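# Move an unpowered 5.7 kg robot arm to another desk

## Task

A spare robot arm weighing 5.7 kg sits on one desk; it is unpowered, so its joints flop freely. Move it onto the other desk so that it ends up resting motionless there with nothing hanging past any desk edge. No part of it may drop freely by more than a few centimetres. Afterwards the robot must release it and back off, must not topple or finish leaning, and the arm must stay in place without the robot supporting it.

## Robot and tools

ROBOT. A wheeled base with a column, a tilting head and two six-joint arms (left and right), each ending in a two-finger gripper. Folded, as at the start, it measures 0.73 m long, 0.62 m wide and 1.88 m tall; its front sits 0.40 m ahead of the column. The base drives forward/back and turns in place only; it cannot slide sideways.

FRAMES. Base frame: origin on the floor under the column, midway between the drive wheels; x forward, y to the left, z up, in metres. left_hand and right_hand in the results are given in this frame; each marks where the fingers meet (fingertips 8 mm further). The hand's z axis is the finger direction (quat_wxyz maps (0,0,1) onto it), its y axis runs along the opening. The odometry frame is the base frame as it was at scene start; base_odometry counts wheel turns, so slip shows up as fake travel. Heading is positive leftward, -3.142 to 3.142.

execute_actions. Argument "actions": a list with zero or one action object. An action may hold "base", "joints", or both, plus optional "speeds"; its motions start together. "base" holds exactly one key: {"translate_m": d}, a relative drive of d metres from the current spot, forward positive, -3 to 3; or {"rotate_rad": d}, a relative turn of d radians, left (counter-clockwise seen from above) positive, -3.2 to 3.2. "joints" is a single object naming any joints with absolute targets (not offsets): head_tilt_rad -0.61 to 1.308 (0 roughly level, positive tilts down); left_joint1_rad/right_joint1_rad -2.879 to 2.879; joint2 0 to 3.141; joint3 0 to 3.019; joint4 -1.692 to 1.57; joint5 -1.57 to 1.57 (positive swings the hand to the robot's right); joint6 -2.094 to 2.094 (positive rolls clockwise seen from behind the hand); left_gripper_m/right_gripper_m 0 to 0.093 m, the fingertip gap. Done tolerances: head 0.03, joints 1-6 0.045, 0.14, 0.09, 0.055, 0.03, 0.035 rad, gripper 0.003 m. "speeds" caps top speed for this action only: translate_m 0.05-0.8 m/s, rotate_rad 0.1-1 rad/s (defaults are the maxima); it does not slow arms. A base move needing over 8.667 s is refused; no action runs past 15 s. Unknown keys or out-of-range numbers refuse the whole call. "cameras": list of cam_head_left, cam_head_right, cam_left_wrist, cam_right_wrist, nav_camera or "all"; omitted/null means all, [] means none. An empty actions list just reports state and images. Joints left out of an action may keep pushing toward older targets.

wait: {"seconds": 0-10}; commands nothing, returns state and images. zoom_image: {"camera": name, "region": [x0,y0,x1,y1]} in pixels of that camera's latest full image, origin top-left, at most 504x504. finished_scene: {"scene": n}; ends the scene irreversibly and reports success. Replying without any tool call ends everything.

ARM GEOMETRY (approximate). With joint1 at -1.57 (left) or 1.57 (right) and joints 5, 6 at 0, the arm sits in a forward vertical plane 0.23 m beside the column. Let a = j2 - 0.35, b = 1.05 + j2 - j3, c = b - j4 (c = 1.57 means fingers straight down). Hand point: ahead = 0.12 + 0.39 sin a + 0.38 cos b + 0.25 cos c; up = 1.46 + 0.39 cos a - 0.38 sin b - 0.25 sin c. Example: j2, j3, j4 = 0.93, 0.78, 0.14 gives about 0.60 m ahead, 1.21 m up. Real hands sag lower and nearer the column by up to ~5 cm, ~12 cm under heavy or extended loads; trust the reported hand positions. Reach is about 1 m from the shoulder, lowest about 0.47 m up; the floor is out of reach.

LOADS. Fingers down, one arm reliably holds up to 3.2 kg about 0.4 m ahead at 0.65-1.2 m up, 2 kg out to 0.6 m, 1 kg out to 0.8 m (0.9-1.2 m up). A gripper holds roughly 2-6 kg depending on slipperiness. A 5.7 kg object is therefore best shared between both hands or slid/supported rather than hung far out. Overloaded or flat-fingered arms settle low and report time_out or off_target.

GRIPPING. Fingers are 7 cm long; the housing is 10 cm wide, 7 cm thick; the wrist camera sticks out 11 cm on one side. Command an opening smaller than the object; off_target is then normal. A reported opening staying 0.002 m or more above target means something is held. Small joint changes (under ~0.03 rad, 0.08 for joints 2 and 3) may not move at all; for gentle contact step about 0.05 rad per call from your last target.

RESULT LINES. base_status/joint_status: done, off_target, contact_stop (base stalled; back off 0.05 m before retrying or turning), time_out, not_followed. "joint command not followed" with a cause line means a self-collision check withheld arm targets; back the joints that caused it off by at least 0.05 rad, or move the other arm away. on_its_own describes uncommanded behaviour; "held at" is a held target, not a position. motor_effort lists only left_wheel and right_wheel in percent (bracket = peak), positive drives forward. wheel_motors_off = 1 means the wheels are cut out after about 3 s of hard pushing, for 2 s, during which the base does not hold. turned_by_wheels vs turned_by_imu differing by over ~4% and 0.05 rad signals collision or slip. base_tilt is in degrees (forward, right positive), with ~1 degree bias; a forward drop of 0.5 degrees during a move means leaning back. Motor temperatures are listed per arm; MOTOR HOT at 85 °C, at 100 °C an OVER-TEMPERATURE FAULT drops that arm and its grip.

AVOID. Letting the floppy arm drop or swing loose; arms striking or pressing each other (hard presses end the run); desk tops 0.30-1.20 m high riding over the base housing into the column; sustained arm pushing against obstacles (heats motors; ease it by resending the reported positions, though a loaded arm sinks ~1 cm per kg each time); tipping the robot. Cameras: head stereo pair and nav_camera are pinhole-with-distortion 896x504; wrist cameras are fisheye 616x616; calibration is approximate.

Each tool is called after "Emit:" as name([rows], argument=value, ...), one row to a line, values as JSON.

## Session

Emit:
execute_actions(actions=[])

Scene clock: 0.00 s.
Motor temperatures (°C, as the motors report them): left_arm=[27 25 26 29 28 28] | right_arm=[27 25 27 28 28 28]
base_odometry: x=+0.000 y=+0.000 heading=+0.000 (m, m, rad; odometry frame)
turned_by_wheels: +0.000 (rad since the last result)
turned_by_imu: +0.000 (rad since the last result)
base_tilt: forward=+0.3 right=-0.5 (deg)
base_status: not commanded
joint_positions: head_tilt_rad=+0.878 left_joint1_rad=-1.575 left_joint2_rad=+0.875 left_joint3_rad=+0.381 left_joint4_rad=-0.962 left_joint5_rad=-0.055 left_joint6_rad=+0.047 left_gripper_m=+0.094 right_joint1_rad=+1.561 right_joint2_rad=+0.884 right_joint3_rad=+0.386 right_joint4_rad=-0.918 right_joint5_rad=+0.040 right_joint6_rad=-0.053 right_gripper_m=+0.094
joint_status: not commanded
wheel_motors_off: 0
motor_effort: left_wheel=+2 right_wheel=-1 (%)
left_hand: x=+0.1324 y=+0.2332 z=+1.2604 quat_wxyz=(+0.449, -0.035, -0.893, -0.013) (m; base frame)
right_hand: x=+0.1396 y=-0.2344 z=+1.2508 quat_wxyz=(+0.432, +0.028, -0.901, +0.009) (m; base frame)
pictures: cam_head_left, cam_head_right, cam_left_wrist, cam_right_wrist, nav_camera
Images, in order (width x height): cam_head_left 896x504, cam_head_right 896x504, cam_left_wrist 616x616, cam_right_wrist 616x616, nav_camera 896x504.

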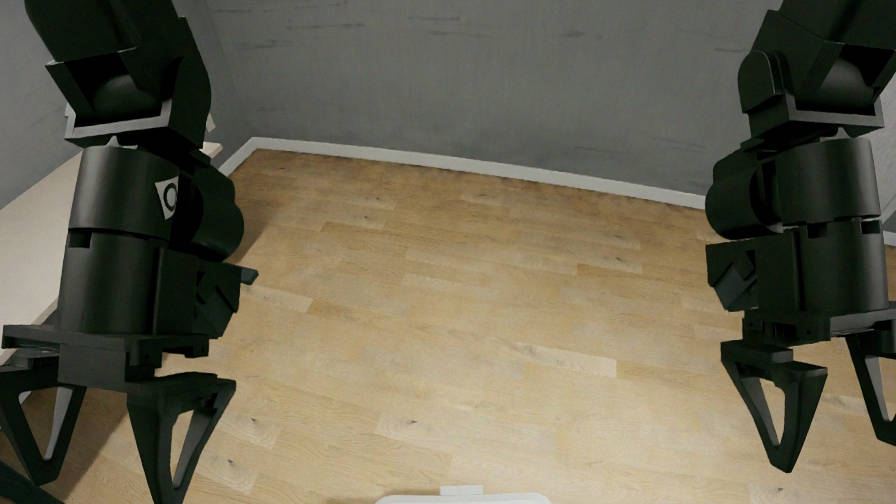

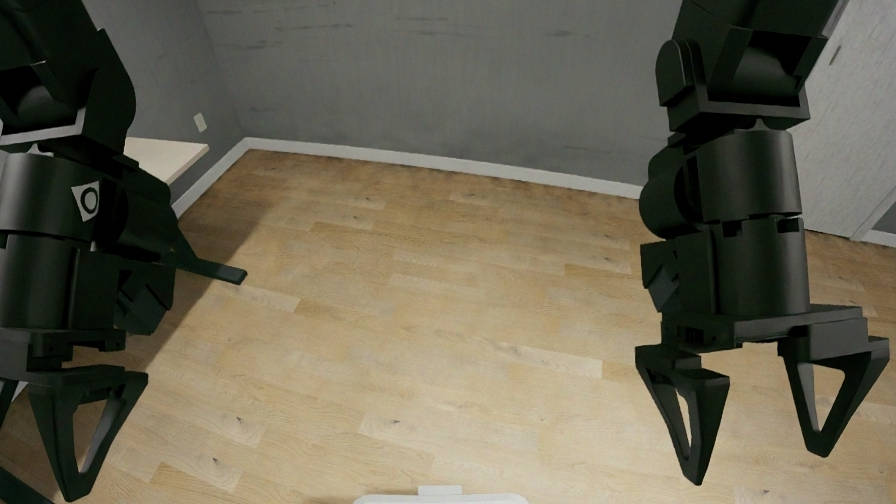

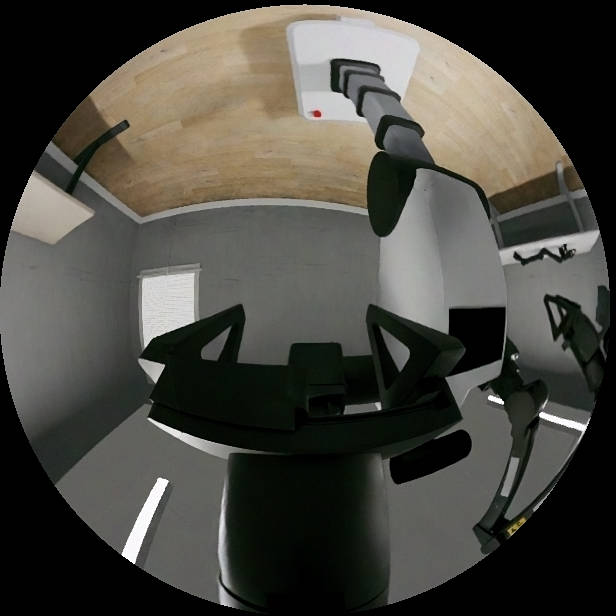

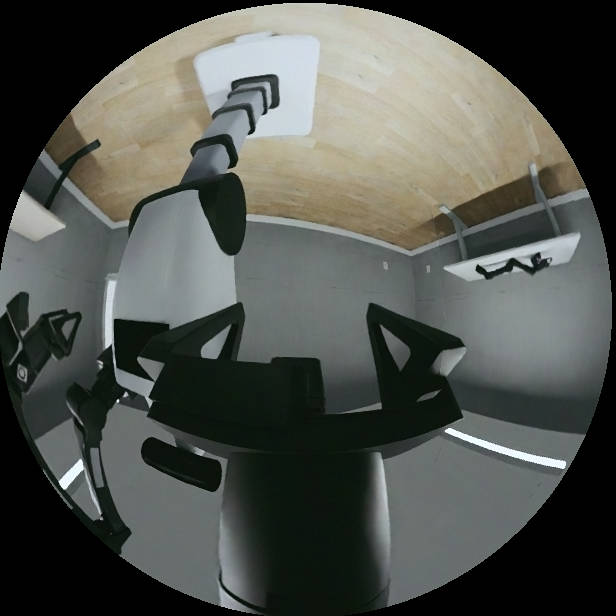

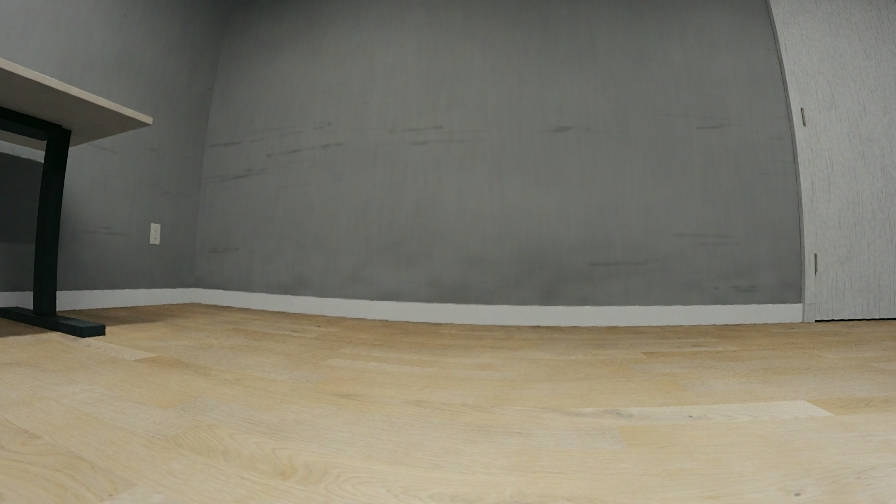

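Emit:
execute_actions([
  {"base":{"rotate_rad":-1.8},"joints":{"head_tilt_rad":0.55}},
], cameras=["cam_head_left","cam_head_right","nav_camera"])

Scene clock: 5.57 s.
Motor temperatures (°C, as the motors report them): left_arm=[27 26 26 29 28 28] | right_arm=[27 25 27 28 28 28]
base_odometry: x=+0.000 y=+0.000 heading=-1.800 (m, m, rad; odometry frame)
turned_by_wheels: -1.800 (rad since the last result)
turned_by_imu: -1.817 (rad since the last result)
base_tilt: forward=+0.1 right=-0.4 (deg)
base_status: done
joint_positions: head_tilt_rad=+0.568 left_joint1_rad=-1.575 left_joint2_rad=+0.875 left_joint3_rad=+0.381 left_joint4_rad=-0.962 left_joint5_rad=-0.055 left_joint6_rad=+0.047 left_gripper_m=+0.094 right_joint1_rad=+1.561 right_joint2_rad=+0.884 right_joint3_rad=+0.386 right_joint4_rad=-0.918 right_joint5_rad=+0.040 right_joint6_rad=-0.053 right_gripper_m=+0.094
joint_status: all done
wheel_motors_off: 0
motor_effort: left_wheel=+0(36) right_wheel=+0(26) (%)
left_hand: x=+0.1324 y=+0.2332 z=+1.2604 quat_wxyz=(+0.449, -0.035, -0.893, -0.013) (m; base frame)
right_hand: x=+0.1396 y=-0.2344 z=+1.2508 quat_wxyz=(+0.432, +0.028, -0.901, +0.009) (m; base frame)
pictures: cam_head_left, cam_head_right, nav_camera
camera_calibration (this result's frames):
cam_head_left: T_world_to_cam=[[-0.00409401, -0.999936, -0.0105338, 0.0450039], [-0.474157, 0.0112155, -0.880369, 1.37812], [0.880431, 0.00139042, -0.474173, 0.624216], [0, 0, 0, 1]] pos_world=[0.10405, 0.0286768, 1.50971]
cam_head_right: T_world_to_cam=[[-0.0153083, -0.999825, -0.0107593, -0.0233347], [-0.466314, 0.0166576, -0.884462, 1.37854], [0.884487, -0.00852243, -0.466488, 0.607225], [0, 0, 0, 1]] pos_world=[0.105393, -0.0411187, 1.50228]
Images, in order (width x height): cam_head_left 896x504, cam_head_right 896x504, nav_camera 896x504.

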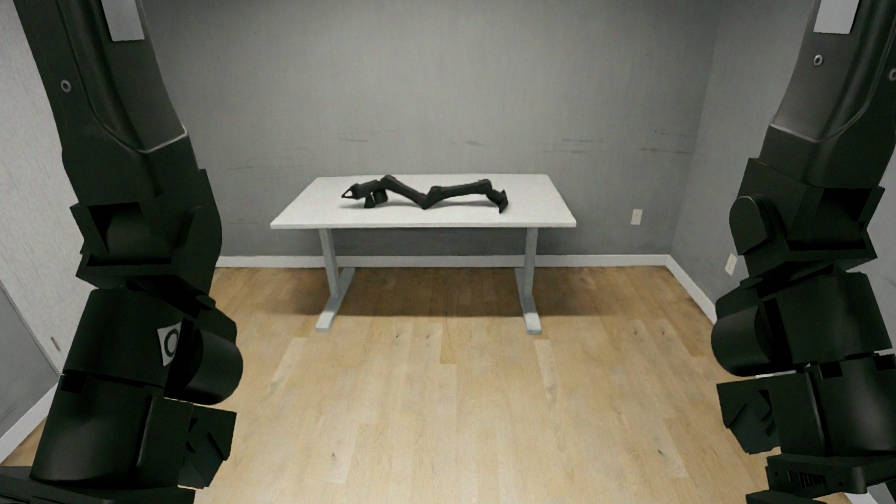

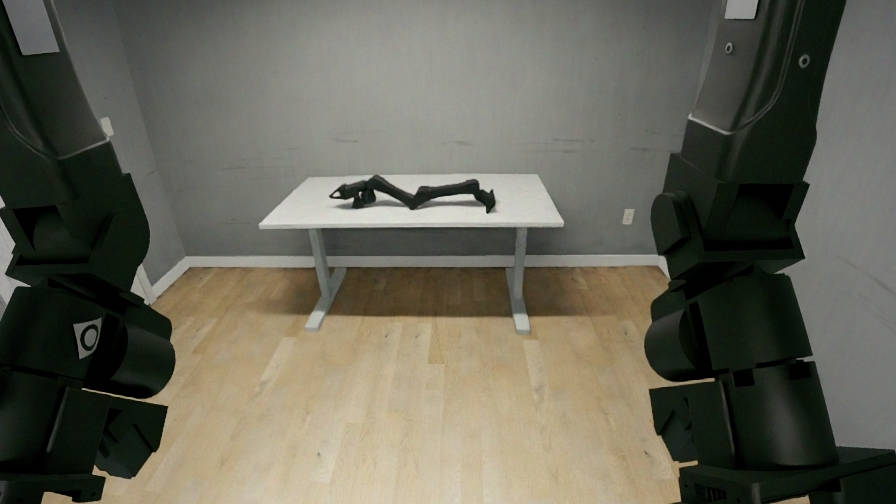

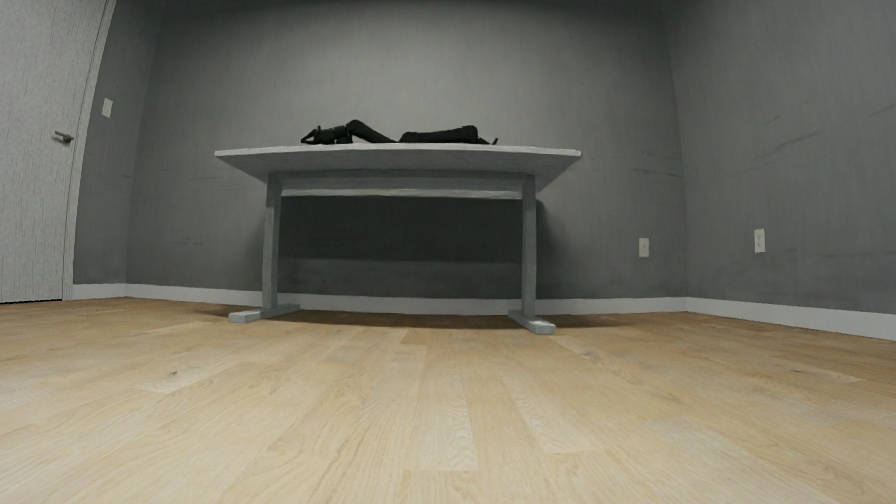

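Emit:
execute_actions([
  {"base":{"translate_m":1.15},"joints":{"head_tilt_rad":0.85}},
], cameras=["cam_head_left","cam_head_right","nav_camera"])

Scene clock: 19.57 s.
Motor temperatures (°C, as the motors report them): left_arm=[27 26 26 29 28 28] | right_arm=[27 25 27 28 28 28]
base_odometry: x=-0.261 y=-1.120 heading=-1.800 (m, m, rad; odometry frame)
turned_by_wheels: +0.000 (rad since the last result)
turned_by_imu: -0.004 (rad since the last result)
base_tilt: forward=+0.1 right=-0.3 (deg)
base_status: done
joint_positions: head_tilt_rad=+0.852 left_joint1_rad=-1.575 left_joint2_rad=+0.875 left_joint3_rad=+0.381 left_joint4_rad=-0.962 left_joint5_rad=-0.055 left_joint6_rad=+0.047 left_gripper_m=+0.094 right_joint1_rad=+1.561 right_joint2_rad=+0.884 right_joint3_rad=+0.386 right_joint4_rad=-0.918 right_joint5_rad=+0.040 right_joint6_rad=-0.053 right_gripper_m=+0.094
joint_status: all done
wheel_motors_off: 0
motor_effort: left_wheel=+0(52) right_wheel=+1(46) (%)
left_hand: x=+0.1324 y=+0.2332 z=+1.2604 quat_wxyz=(+0.449, -0.035, -0.893, -0.013) (m; base frame)
right_hand: x=+0.1394 y=-0.2344 z=+1.2509 quat_wxyz=(+0.432, +0.028, -0.901, +0.009) (m; base frame)
pictures: cam_head_left, cam_head_right, nav_camera
camera_calibration (this result's frames):
cam_head_left: T_world_to_cam=[[-0.00688365, -0.999936, -0.00896306, 0.0427245], [-0.702008, 0.0112155, -0.712081, 1.13035], [0.712136, 0.00139042, -0.70204, 0.983547], [0, 0, 0, 1]] pos_world=[0.0933877, 0.0286768, 1.49577]
cam_head_right: T_world_to_cam=[[-0.0177112, -0.999825, -0.00603477, -0.0304903], [-0.695627, 0.0166576, -0.71821, 1.13398], [0.718184, -0.00852243, -0.695801, 0.968682], [0, 0, 0, 1]] pos_world=[0.0925918, -0.0411187, 1.48826]
Images, in order (width x height): cam_head_left 896x504, cam_head_right 896x504, nav_camera 896x504.

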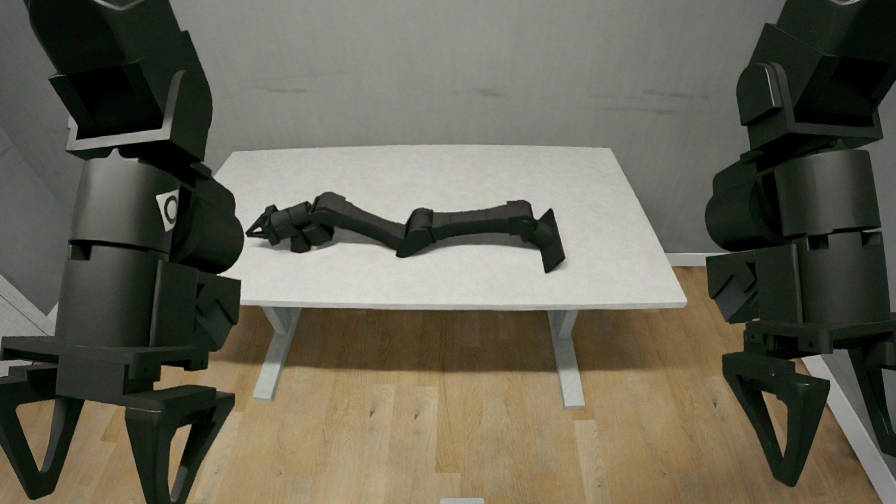

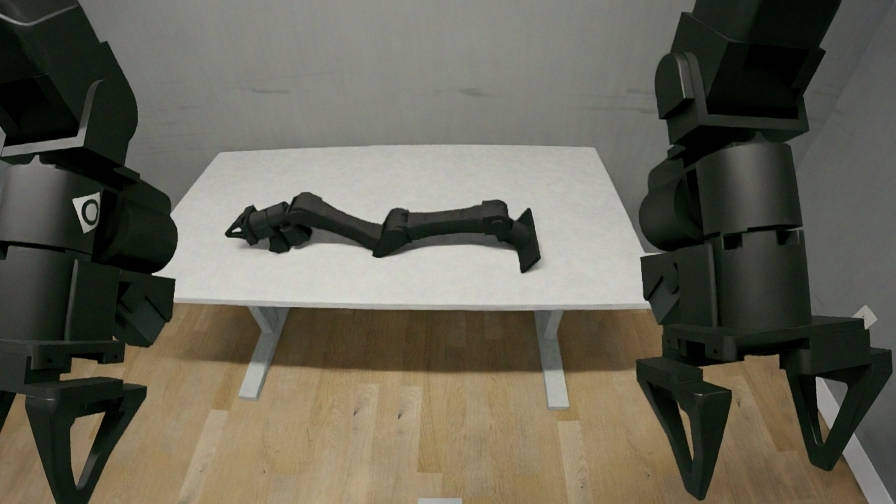

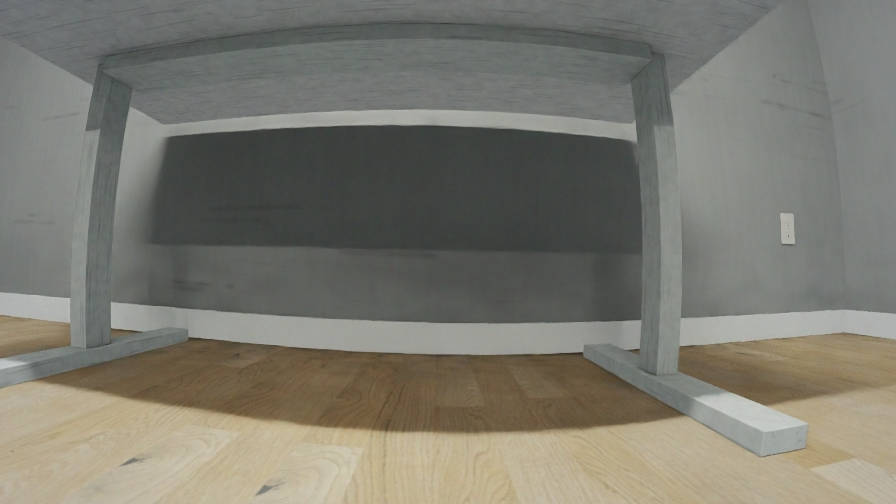

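Emit:
execute_actions([
  {"base":{"rotate_rad":0.22}},
], cameras=[])

Emit:
execute_actions([
  {"base":{"translate_m":0.45}},
], cameras=[])

Emit:
execute_actions([
  {"base":{"rotate_rad":-0.22},"joints":{"head_tilt_rad":1.2}},
])

Scene clock: 38.07 s.
Motor temperatures (°C, as the motors report them): left_arm=[27 26 26 29 28 28] | right_arm=[27 25 27 28 28 28]
base_odometry: x=-0.261 y=-1.120 heading=-1.580 (m, m, rad; odometry frame)
turned_by_wheels: +0.219 (rad since the last result)
turned_by_imu: +0.220 (rad since the last result)
base_tilt: forward=+0.3 right=-0.4 (deg)
base_status: done
joint_positions: head_tilt_rad=+0.852 left_joint1_rad=-1.575 left_joint2_rad=+0.875 left_joint3_rad=+0.381 left_joint4_rad=-0.962 left_joint5_rad=-0.055 left_joint6_rad=+0.047 left_gripper_m=+0.094 right_joint1_rad=+1.561 right_joint2_rad=+0.884 right_joint3_rad=+0.386 right_joint4_rad=-0.918 right_joint5_rad=+0.040 right_joint6_rad=-0.053 right_gripper_m=+0.094
joint_status: not commanded
wheel_motors_off: 0
motor_effort: left_wheel=-1(39) right_wheel=+0(30) (%)
left_hand: x=+0.1324 y=+0.2332 z=+1.2604 quat_wxyz=(+0.449, -0.035, -0.893, -0.013) (m; base frame)
right_hand: x=+0.1394 y=-0.2344 z=+1.2509 quat_wxyz=(+0.432, +0.028, -0.901, +0.009) (m; base frame)
pictures: none
No camera images: the call's "cameras" was empty. Leave "cameras" out to get every camera's image.

Scene clock: 40.33 s.
Motor temperatures (°C, as the motors report them): left_arm=[27 26 26 29 28 28] | right_arm=[27 26 27 28 28 28]
base_odometry: x=-0.265 y=-1.570 heading=-1.580 (m, m, rad; odometry frame)
turned_by_wheels: +0.000 (rad since the last result)
turned_by_imu: -0.001 (rad since the last result)
base_tilt: forward=+0.1 right=-0.3 (deg)
base_status: done
joint_positions: head_tilt_rad=+0.852 left_joint1_rad=-1.575 left_joint2_rad=+0.875 left_joint3_rad=+0.384 left_joint4_rad=-0.962 left_joint5_rad=-0.055 left_joint6_rad=+0.047 left_gripper_m=+0.094 right_joint1_rad=+1.561 right_joint2_rad=+0.884 right_joint3_rad=+0.388 right_joint4_rad=-0.918 right_joint5_rad=+0.040 right_joint6_rad=-0.053 right_gripper_m=+0.094
joint_status: not commanded
wheel_motors_off: 0
motor_effort: left_wheel=+0(47) right_wheel=+0(46) (%)
left_hand: x=+0.1336 y=+0.2332 z=+1.2599 quat_wxyz=(+0.449, -0.035, -0.893, -0.013) (m; base frame)
right_hand: x=+0.1405 y=-0.2344 z=+1.2505 quat_wxyz=(+0.431, +0.028, -0.902, +0.009) (m; base frame)
pictures: none
No camera images: the call's "cameras" was empty. Leave "cameras" out to get every camera's image.

Scene clock: 41.60 s.
Motor temperatures (°C, as the motors report them): left_arm=[27 26 26 29 28 28] | right_arm=[27 26 27 28 28 28]
base_odometry: x=-0.265 y=-1.571 heading=-1.800 (m, m, rad; odometry frame)
turned_by_wheels: -0.219 (rad since the last result)
turned_by_imu: -0.220 (rad since the last result)
base_tilt: forward=+0.1 right=-0.4 (deg)
base_status: done
joint_positions: head_tilt_rad=+1.198 left_joint1_rad=-1.575 left_joint2_rad=+0.875 left_joint3_rad=+0.384 left_joint4_rad=-0.962 left_joint5_rad=-0.055 left_joint6_rad=+0.047 left_gripper_m=+0.094 right_joint1_rad=+1.561 right_joint2_rad=+0.884 right_joint3_rad=+0.388 right_joint4_rad=-0.918 right_joint5_rad=+0.040 right_joint6_rad=-0.053 right_gripper_m=+0.094
joint_status: all done
wheel_motors_off: 0
motor_effort: left_wheel=+0(31) right_wheel=-1(38) (%)
left_hand: x=+0.1336 y=+0.2332 z=+1.2599 quat_wxyz=(+0.449, -0.035, -0.893, -0.013) (m; base frame)
right_hand: x=+0.1405 y=-0.2344 z=+1.2505 quat_wxyz=(+0.431, +0.028, -0.902, +0.009) (m; base frame)
pictures: cam_head_left, cam_head_right, cam_left_wrist, cam_right_wrist, nav_camera
camera_calibration (this result's frames):
cam_head_left: T_world_to_cam=[[-0.00951174, -0.999936, -0.00610311, 0.0384516], [-0.901638, 0.0112155, -0.432347, 0.709539], [0.432388, 0.00139042, -0.901687, 1.30499], [0, 0, 0, 1]] pos_world=[0.0758507, 0.0286768, 1.48369]
cam_head_right: T_world_to_cam=[[-0.0187084, -0.999825, 0.000318142, -0.0402239], [-0.897709, 0.0166576, -0.440274, 0.716058], [0.440191, -0.00852243, -0.897864, 1.29376], [0, 0, 0, 1]] pos_world=[0.0725579, -0.0411187, 1.47689]
cam_left_wrist: T_world_to_cam=[[-0.0804877, -0.996719, 0.0085328, 0.229875], [-0.0113758, 0.00947858, 0.99989, -1.25909], [-0.996691, 0.0803818, -0.0121014, 0.252244], [0, 0, 0, 1]] pos_world=[0.255588, 0.220779, 1.26004]
cam_right_wrist: T_world_to_cam=[[0.0590137, -0.998221, -0.00847376, -0.22923], [-0.0435792, -0.0110566, 0.998989, -1.2452], [-0.997305, -0.0585848, -0.0441542, 0.30275], [0, 0, 0, 1]] pos_world=[0.261198, -0.224853, 1.25536]
Images, in order (width x height): cam_head_left 896x504, cam_head_right 896x504, cam_left_wrist 616x616, cam_right_wrist 616x616, nav_camera 896x504.

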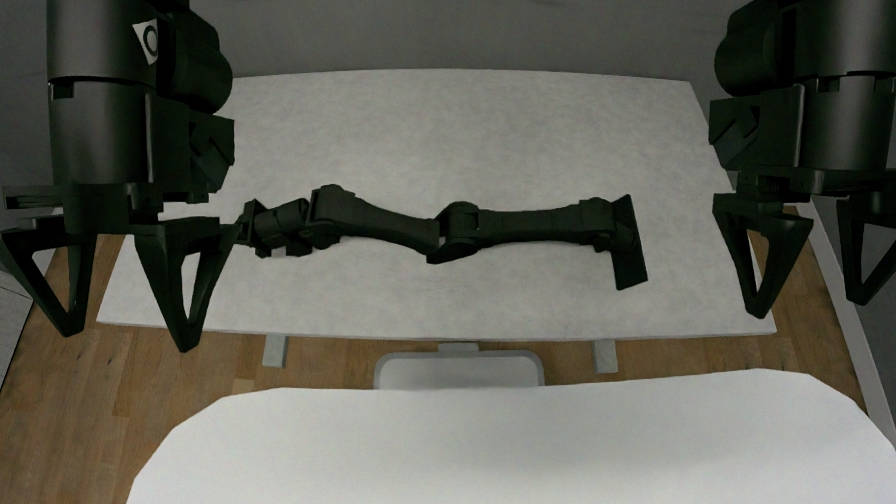

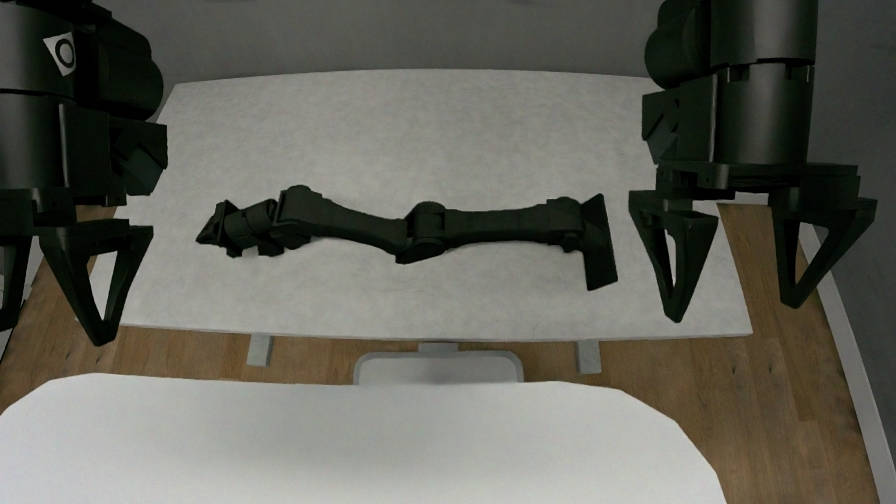

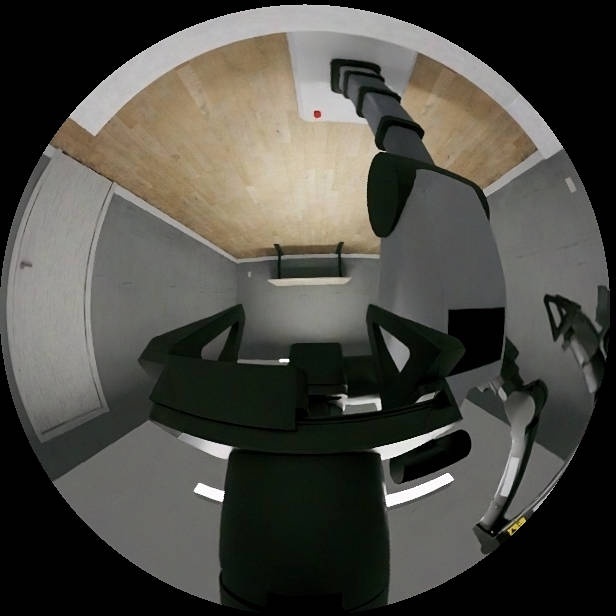

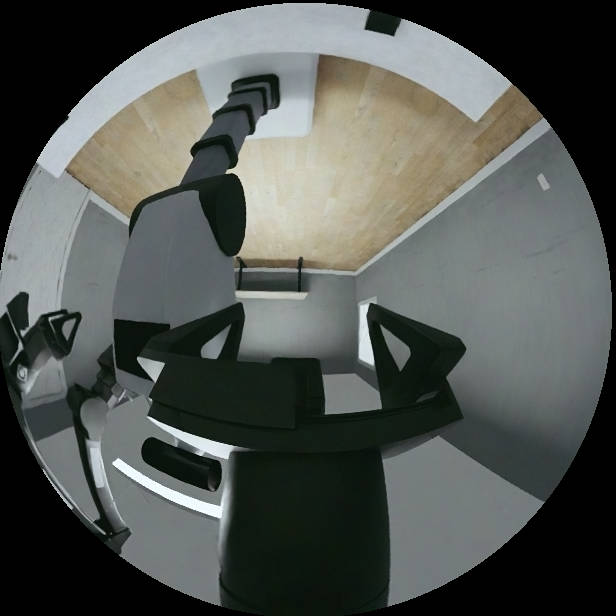

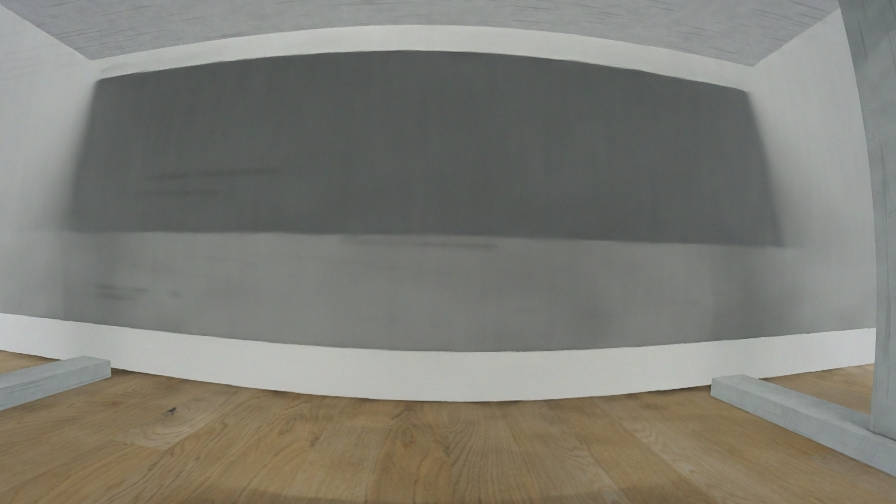

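Emit:
zoom_image(camera="cam_head_left", region=[220, 150, 680, 350])

Region (220, 150, 680, 350) of cam_head_left's 896x504 image, scaled by 1.096, with more detail than that image has; it fills the top 219 rows of this view, and the rest is white.

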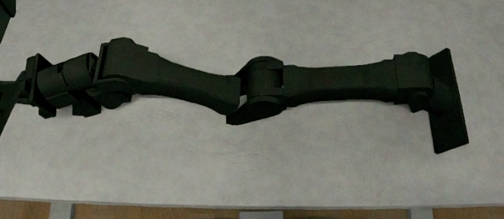

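Emit:
execute_actions([
  {"joints":{"left_joint1_rad":-1.66,"left_joint2_rad":1.77,"left_joint3_rad":1.02,"left_joint4_rad":0.23,"left_joint5_rad":0,"left_joint6_rad":1.57,"right_joint1_rad":1.66,"right_joint2_rad":1.77,"right_joint3_rad":1.02,"right_joint4_rad":0.23,"right_joint5_rad":0,"right_joint6_rad":-1.57}},
])

Scene clock: 83.63 s.
Motor temperatures (°C, as the motors report them): left_arm=[27 26 26 29 28 28] | right_arm=[27 26 27 28 28 28]
base_odometry: x=-0.265 y=-1.571 heading=-1.800 (m, m, rad; odometry frame)
turned_by_wheels: +0.000 (rad since the last result)
turned_by_imu: +0.000 (rad since the last result)
base_tilt: forward=+0.2 right=-0.3 (deg)
base_status: not commanded
joint_positions: head_tilt_rad=+1.198 left_joint1_rad=-1.656 left_joint2_rad=+1.781 left_joint3_rad=+1.019 left_joint4_rad=+0.218 left_joint5_rad=-0.002 left_joint6_rad=+1.563 left_gripper_m=+0.094 right_joint1_rad=+1.664 right_joint2_rad=+1.780 right_joint3_rad=+1.022 right_joint4_rad=+0.220 right_joint5_rad=+0.001 right_joint6_rad=-1.563 right_gripper_m=+0.094
joint_status: all done
wheel_motors_off: 0
motor_effort: left_wheel=+1(2) right_wheel=-5(5) (%)
left_hand: x=+0.4089 y=+0.1690 z=+0.8935 quat_wxyz=(-0.018, -0.719, -0.694, +0.033) (m; base frame)
right_hand: x=+0.4114 y=-0.1643 z=+0.8939 quat_wxyz=(-0.023, +0.720, -0.692, -0.033) (m; base frame)
pictures: cam_head_left, cam_head_right, cam_left_wrist, cam_right_wrist, nav_camera
camera_calibration (this result's frames):
cam_head_left: T_world_to_cam=[[-0.00951236, -0.999936, -0.00610214, 0.0384502], [-0.901682, 0.0112155, -0.432255, 0.709399], [0.432296, 0.00139042, -0.901731, 1.30506], [0, 0, 0, 1]] pos_world=[0.075845, 0.0286768, 1.48369]
cam_head_right: T_world_to_cam=[[-0.0187084, -0.999825, 0.000320046, -0.0402268], [-0.897754, 0.0166576, -0.440182, 0.715919], [0.4401, -0.00852243, -0.897908, 1.29383], [0, 0, 0, 1]] pos_world=[0.0725515, -0.0411187, 1.47689]
cam_left_wrist: T_world_to_cam=[[-0.999096, 0.0402102, 0.013789, 0.386867], [0.0414324, 0.848608, 0.527398, -0.630174], [0.00950535, 0.527492, -0.849507, 0.788608], [0, 0, 0, 1]] pos_world=[0.405131, 0.10323, 0.996946]
cam_right_wrist: T_world_to_cam=[[0.999072, 0.0408332, -0.013686, -0.389639], [0.0419195, -0.849236, 0.526347, -0.626799], [0.0098698, -0.526432, -0.85016, 0.790469], [0, 0, 0, 1]] pos_world=[0.407751, -0.100262, 0.996606]
Images, in order (width x height): cam_head_left 896x504, cam_head_right 896x504, cam_left_wrist 616x616, cam_right_wrist 616x616, nav_camera 896x504.

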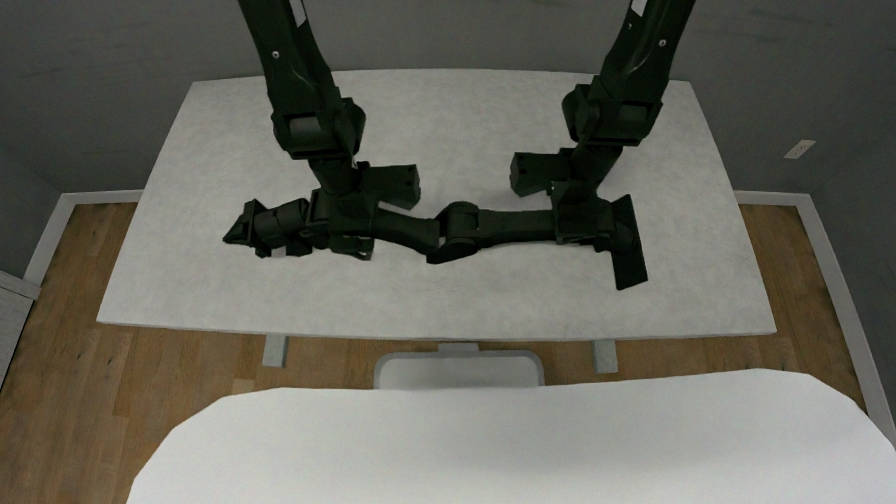

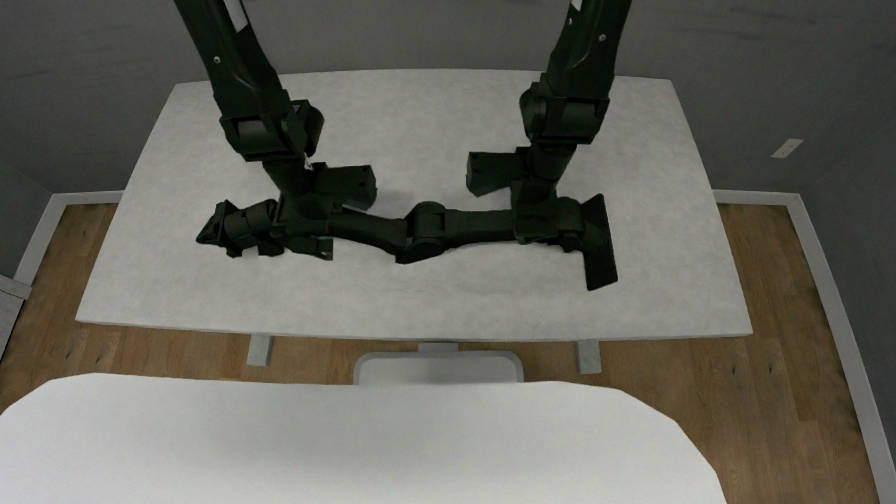

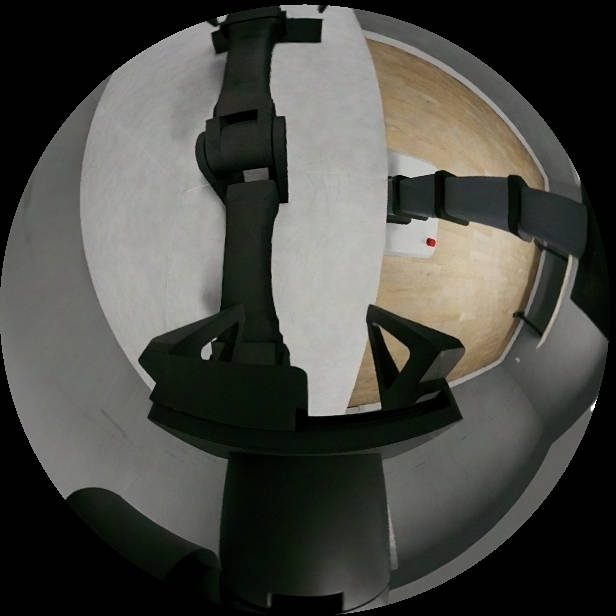

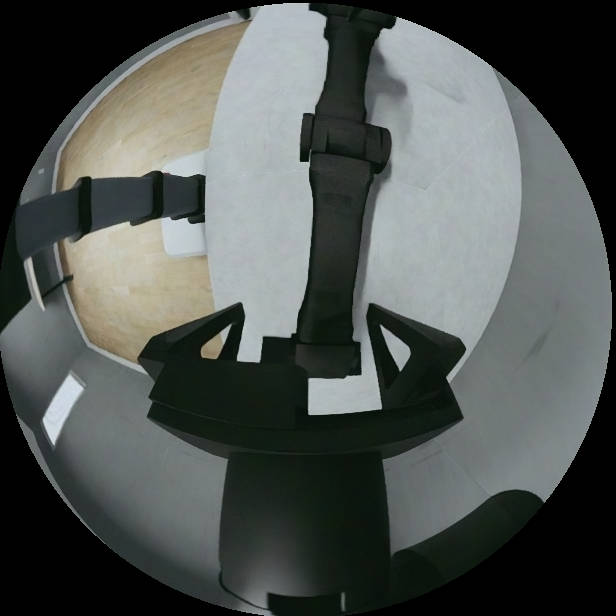

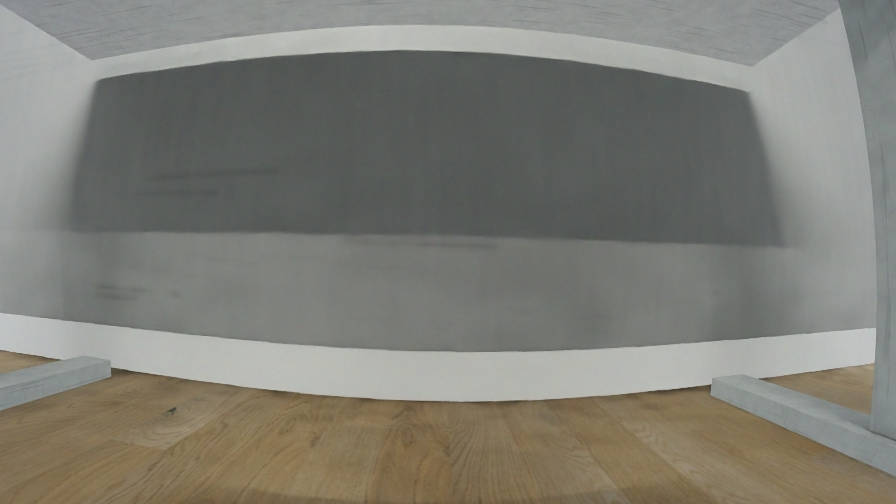

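Emit:
execute_actions([
  {"base":{"translate_m":0.06},"speeds":{"translate_m":0.1},"joints":{"left_joint1_rad":-1.69,"left_joint2_rad":1.925,"left_joint3_rad":1.165,"left_joint4_rad":0.24,"right_joint2_rad":1.925,"right_joint3_rad":1.165,"right_joint4_rad":0.24}},
], cameras=["cam_head_left","cam_left_wrist","cam_right_wrist"])

Scene clock: 95.07 s.
Motor temperatures (°C, as the motors report them): left_arm=[27 27 26 29 28 28] | right_arm=[27 27 27 28 28 28]
base_odometry: x=-0.279 y=-1.629 heading=-1.800 (m, m, rad; odometry frame)
turned_by_wheels: -0.001 (rad since the last result)
turned_by_imu: -0.001 (rad since the last result)
base_tilt: forward=+0.2 right=-0.4 (deg)
base_status: done
joint_positions: head_tilt_rad=+1.199 left_joint1_rad=-1.682 left_joint2_rad=+1.925 left_joint3_rad=+1.170 left_joint4_rad=+0.230 left_joint5_rad=-0.002 left_joint6_rad=+1.563 left_gripper_m=+0.094 right_joint1_rad=+1.664 right_joint2_rad=+1.936 right_joint3_rad=+1.154 right_joint4_rad=+0.228 right_joint5_rad=-0.002 right_joint6_rad=-1.563 right_gripper_m=+0.094
joint_status: all done
wheel_motors_off: 0
motor_effort: left_wheel=+0(46) right_wheel=+1(46) (%)
left_hand: x=+0.4182 y=+0.1464 z=+0.8391 quat_wxyz=(-0.033, -0.723, -0.689, +0.034) (m; base frame)
right_hand: x=+0.4021 y=-0.1597 z=+0.8365 quat_wxyz=(-0.018, +0.720, -0.692, -0.040) (m; base frame)
pictures: cam_head_left, cam_left_wrist, cam_right_wrist
camera_calibration (this result's frames):
cam_head_left: T_world_to_cam=[[-0.00951864, -0.999936, -0.00609234, 0.0384354], [-0.902126, 0.0112155, -0.431327, 0.707992], [0.431368, 0.00139042, -0.902175, 1.30579], [0, 0, 0, 1]] pos_world=[0.075787, 0.0286768, 1.48366]
cam_left_wrist: T_world_to_cam=[[-0.998657, 0.0515183, -0.00547156, 0.412162], [0.0415831, 0.860072, 0.508476, -0.568592], [0.0309017, 0.507565, -0.861059, 0.757925], [0, 0, 0, 1]] pos_world=[0.411831, 0.083099, 0.943988]
cam_right_wrist: T_world_to_cam=[[0.998687, 0.0417351, -0.0297016, -0.367642], [0.0511131, -0.850199, 0.523975, -0.594103], [-0.0033841, -0.524805, -0.851216, 0.75073], [0, 0, 0, 1]] pos_world=[0.400066, -0.095775, 0.939409]
Images, in order (width x height): cam_head_left 896x504, cam_left_wrist 616x616, cam_right_wrist 616x616.

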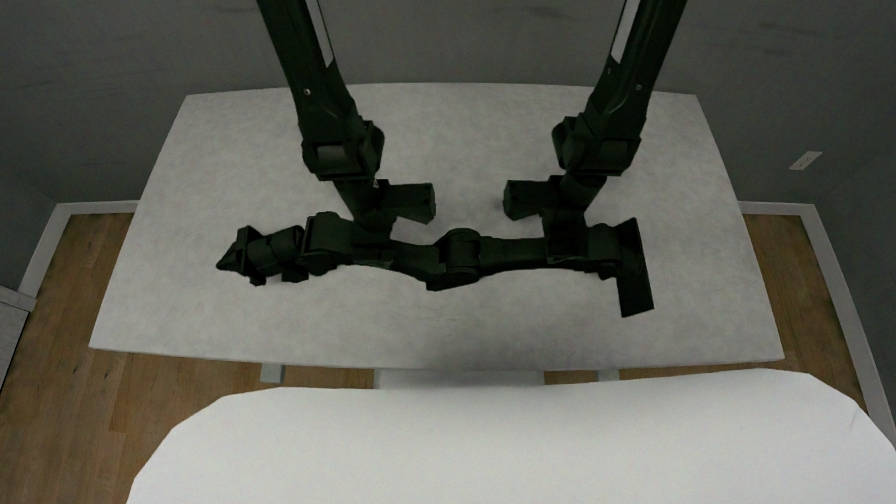

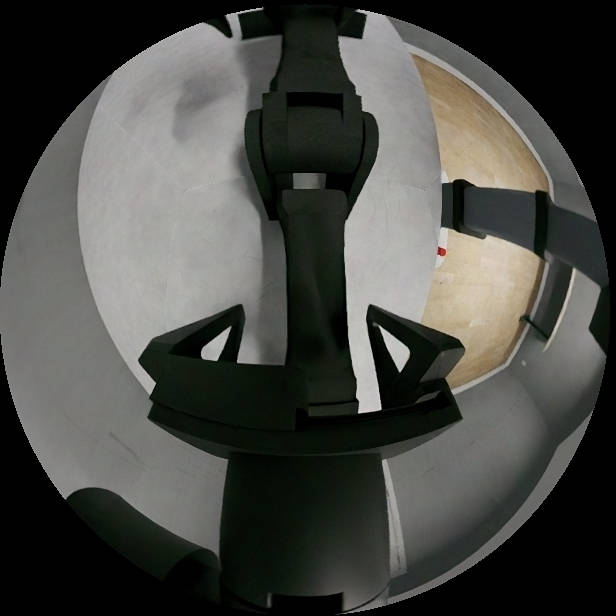

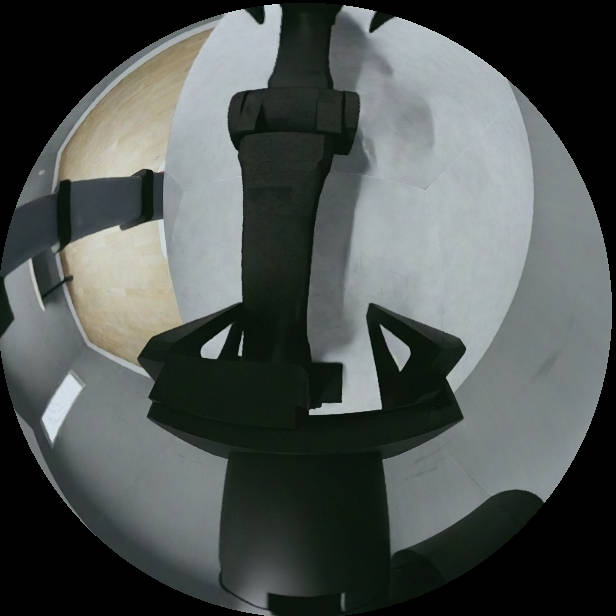

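Emit:
execute_actions([
  {"joints":{"left_joint2_rad":2.028,"left_joint3_rad":1.26,"left_joint4_rad":0.25,"right_joint2_rad":2.07,"right_joint3_rad":1.215,"right_joint4_rad":0.33}},
], cameras=["cam_head_left","cam_left_wrist","cam_right_wrist"])

Scene clock: 103.77 s.
Motor temperatures (°C, as the motors report them): left_arm=[27 28 26 29 28 28] | right_arm=[27 28 27 28 28 28]
base_odometry: x=-0.279 y=-1.629 heading=-1.800 (m, m, rad; odometry frame)
turned_by_wheels: +0.000 (rad since the last result)
turned_by_imu: +0.000 (rad since the last result)
base_tilt: forward=+0.1 right=-0.5 (deg)
base_status: not commanded
joint_positions: head_tilt_rad=+1.199 left_joint1_rad=-1.682 left_joint2_rad=+2.030 left_joint3_rad=+1.261 left_joint4_rad=+0.237 left_joint5_rad=-0.002 left_joint6_rad=+1.563 left_gripper_m=+0.094 right_joint1_rad=+1.664 right_joint2_rad=+2.079 right_joint3_rad=+1.215 right_joint4_rad=+0.319 right_joint5_rad=-0.002 right_joint6_rad=-1.563 right_gripper_m=+0.094
joint_status: all done
wheel_motors_off: 0
motor_effort: left_wheel=+1(1) right_wheel=+2(2) (%)
left_hand: x=+0.4089 y=+0.1432 z=+0.8003 quat_wxyz=(-0.030, -0.723, -0.689, +0.036) (m; base frame)
right_hand: x=+0.3695 y=-0.1576 z=+0.7910 quat_wxyz=(-0.022, +0.720, -0.692, -0.036) (m; base frame)
pictures: cam_head_left, cam_left_wrist, cam_right_wrist
camera_calibration (this result's frames):
cam_head_left: T_world_to_cam=[[-0.00951864, -0.999936, -0.00609234, 0.0384354], [-0.902126, 0.0112155, -0.431327, 0.707992], [0.431368, 0.00139042, -0.902175, 1.30579], [0, 0, 0, 1]] pos_world=[0.075787, 0.0286768, 1.48366]
cam_left_wrist: T_world_to_cam=[[-0.998637, 0.0521769, 0.00136325, 0.397221], [0.0456197, 0.85985, 0.508505, -0.547305], [0.02536, 0.507874, -0.861058, 0.72861], [0, 0, 0, 1]] pos_world=[0.40317, 0.079832, 0.905141]
cam_right_wrist: T_world_to_cam=[[0.998941, 0.0413552, -0.0201648, -0.344213], [0.0457849, -0.850256, 0.524374, -0.565151], [0.00454028, -0.524742, -0.85125, 0.710082], [0, 0, 0, 1]] pos_world=[0.3665, -0.0936789, 0.893866]
Images, in order (width x height): cam_head_left 896x504, cam_left_wrist 616x616, cam_right_wrist 616x616.

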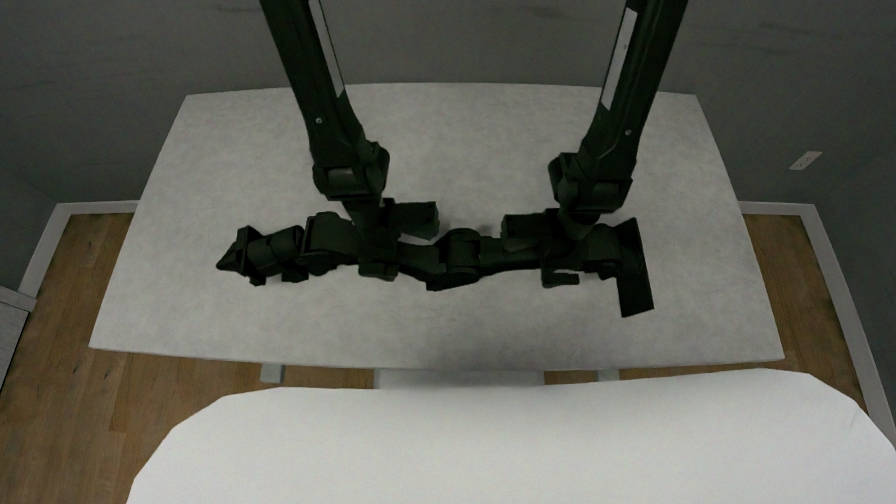

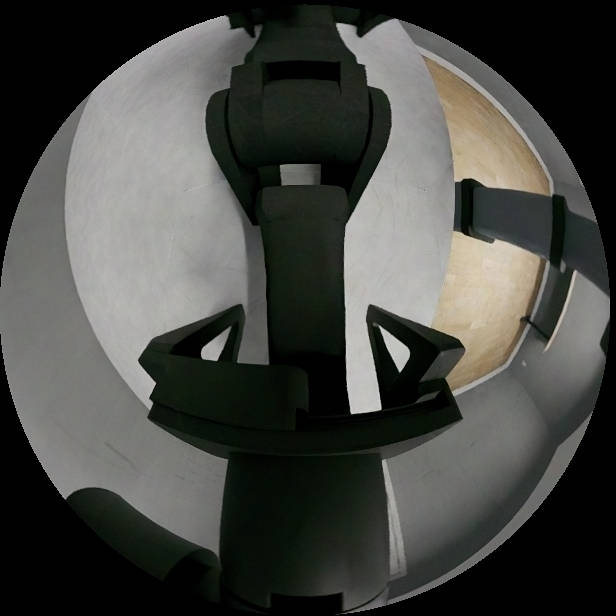

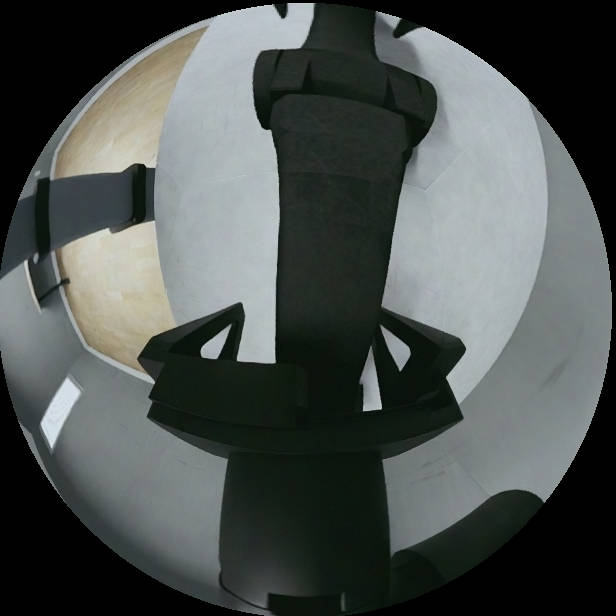

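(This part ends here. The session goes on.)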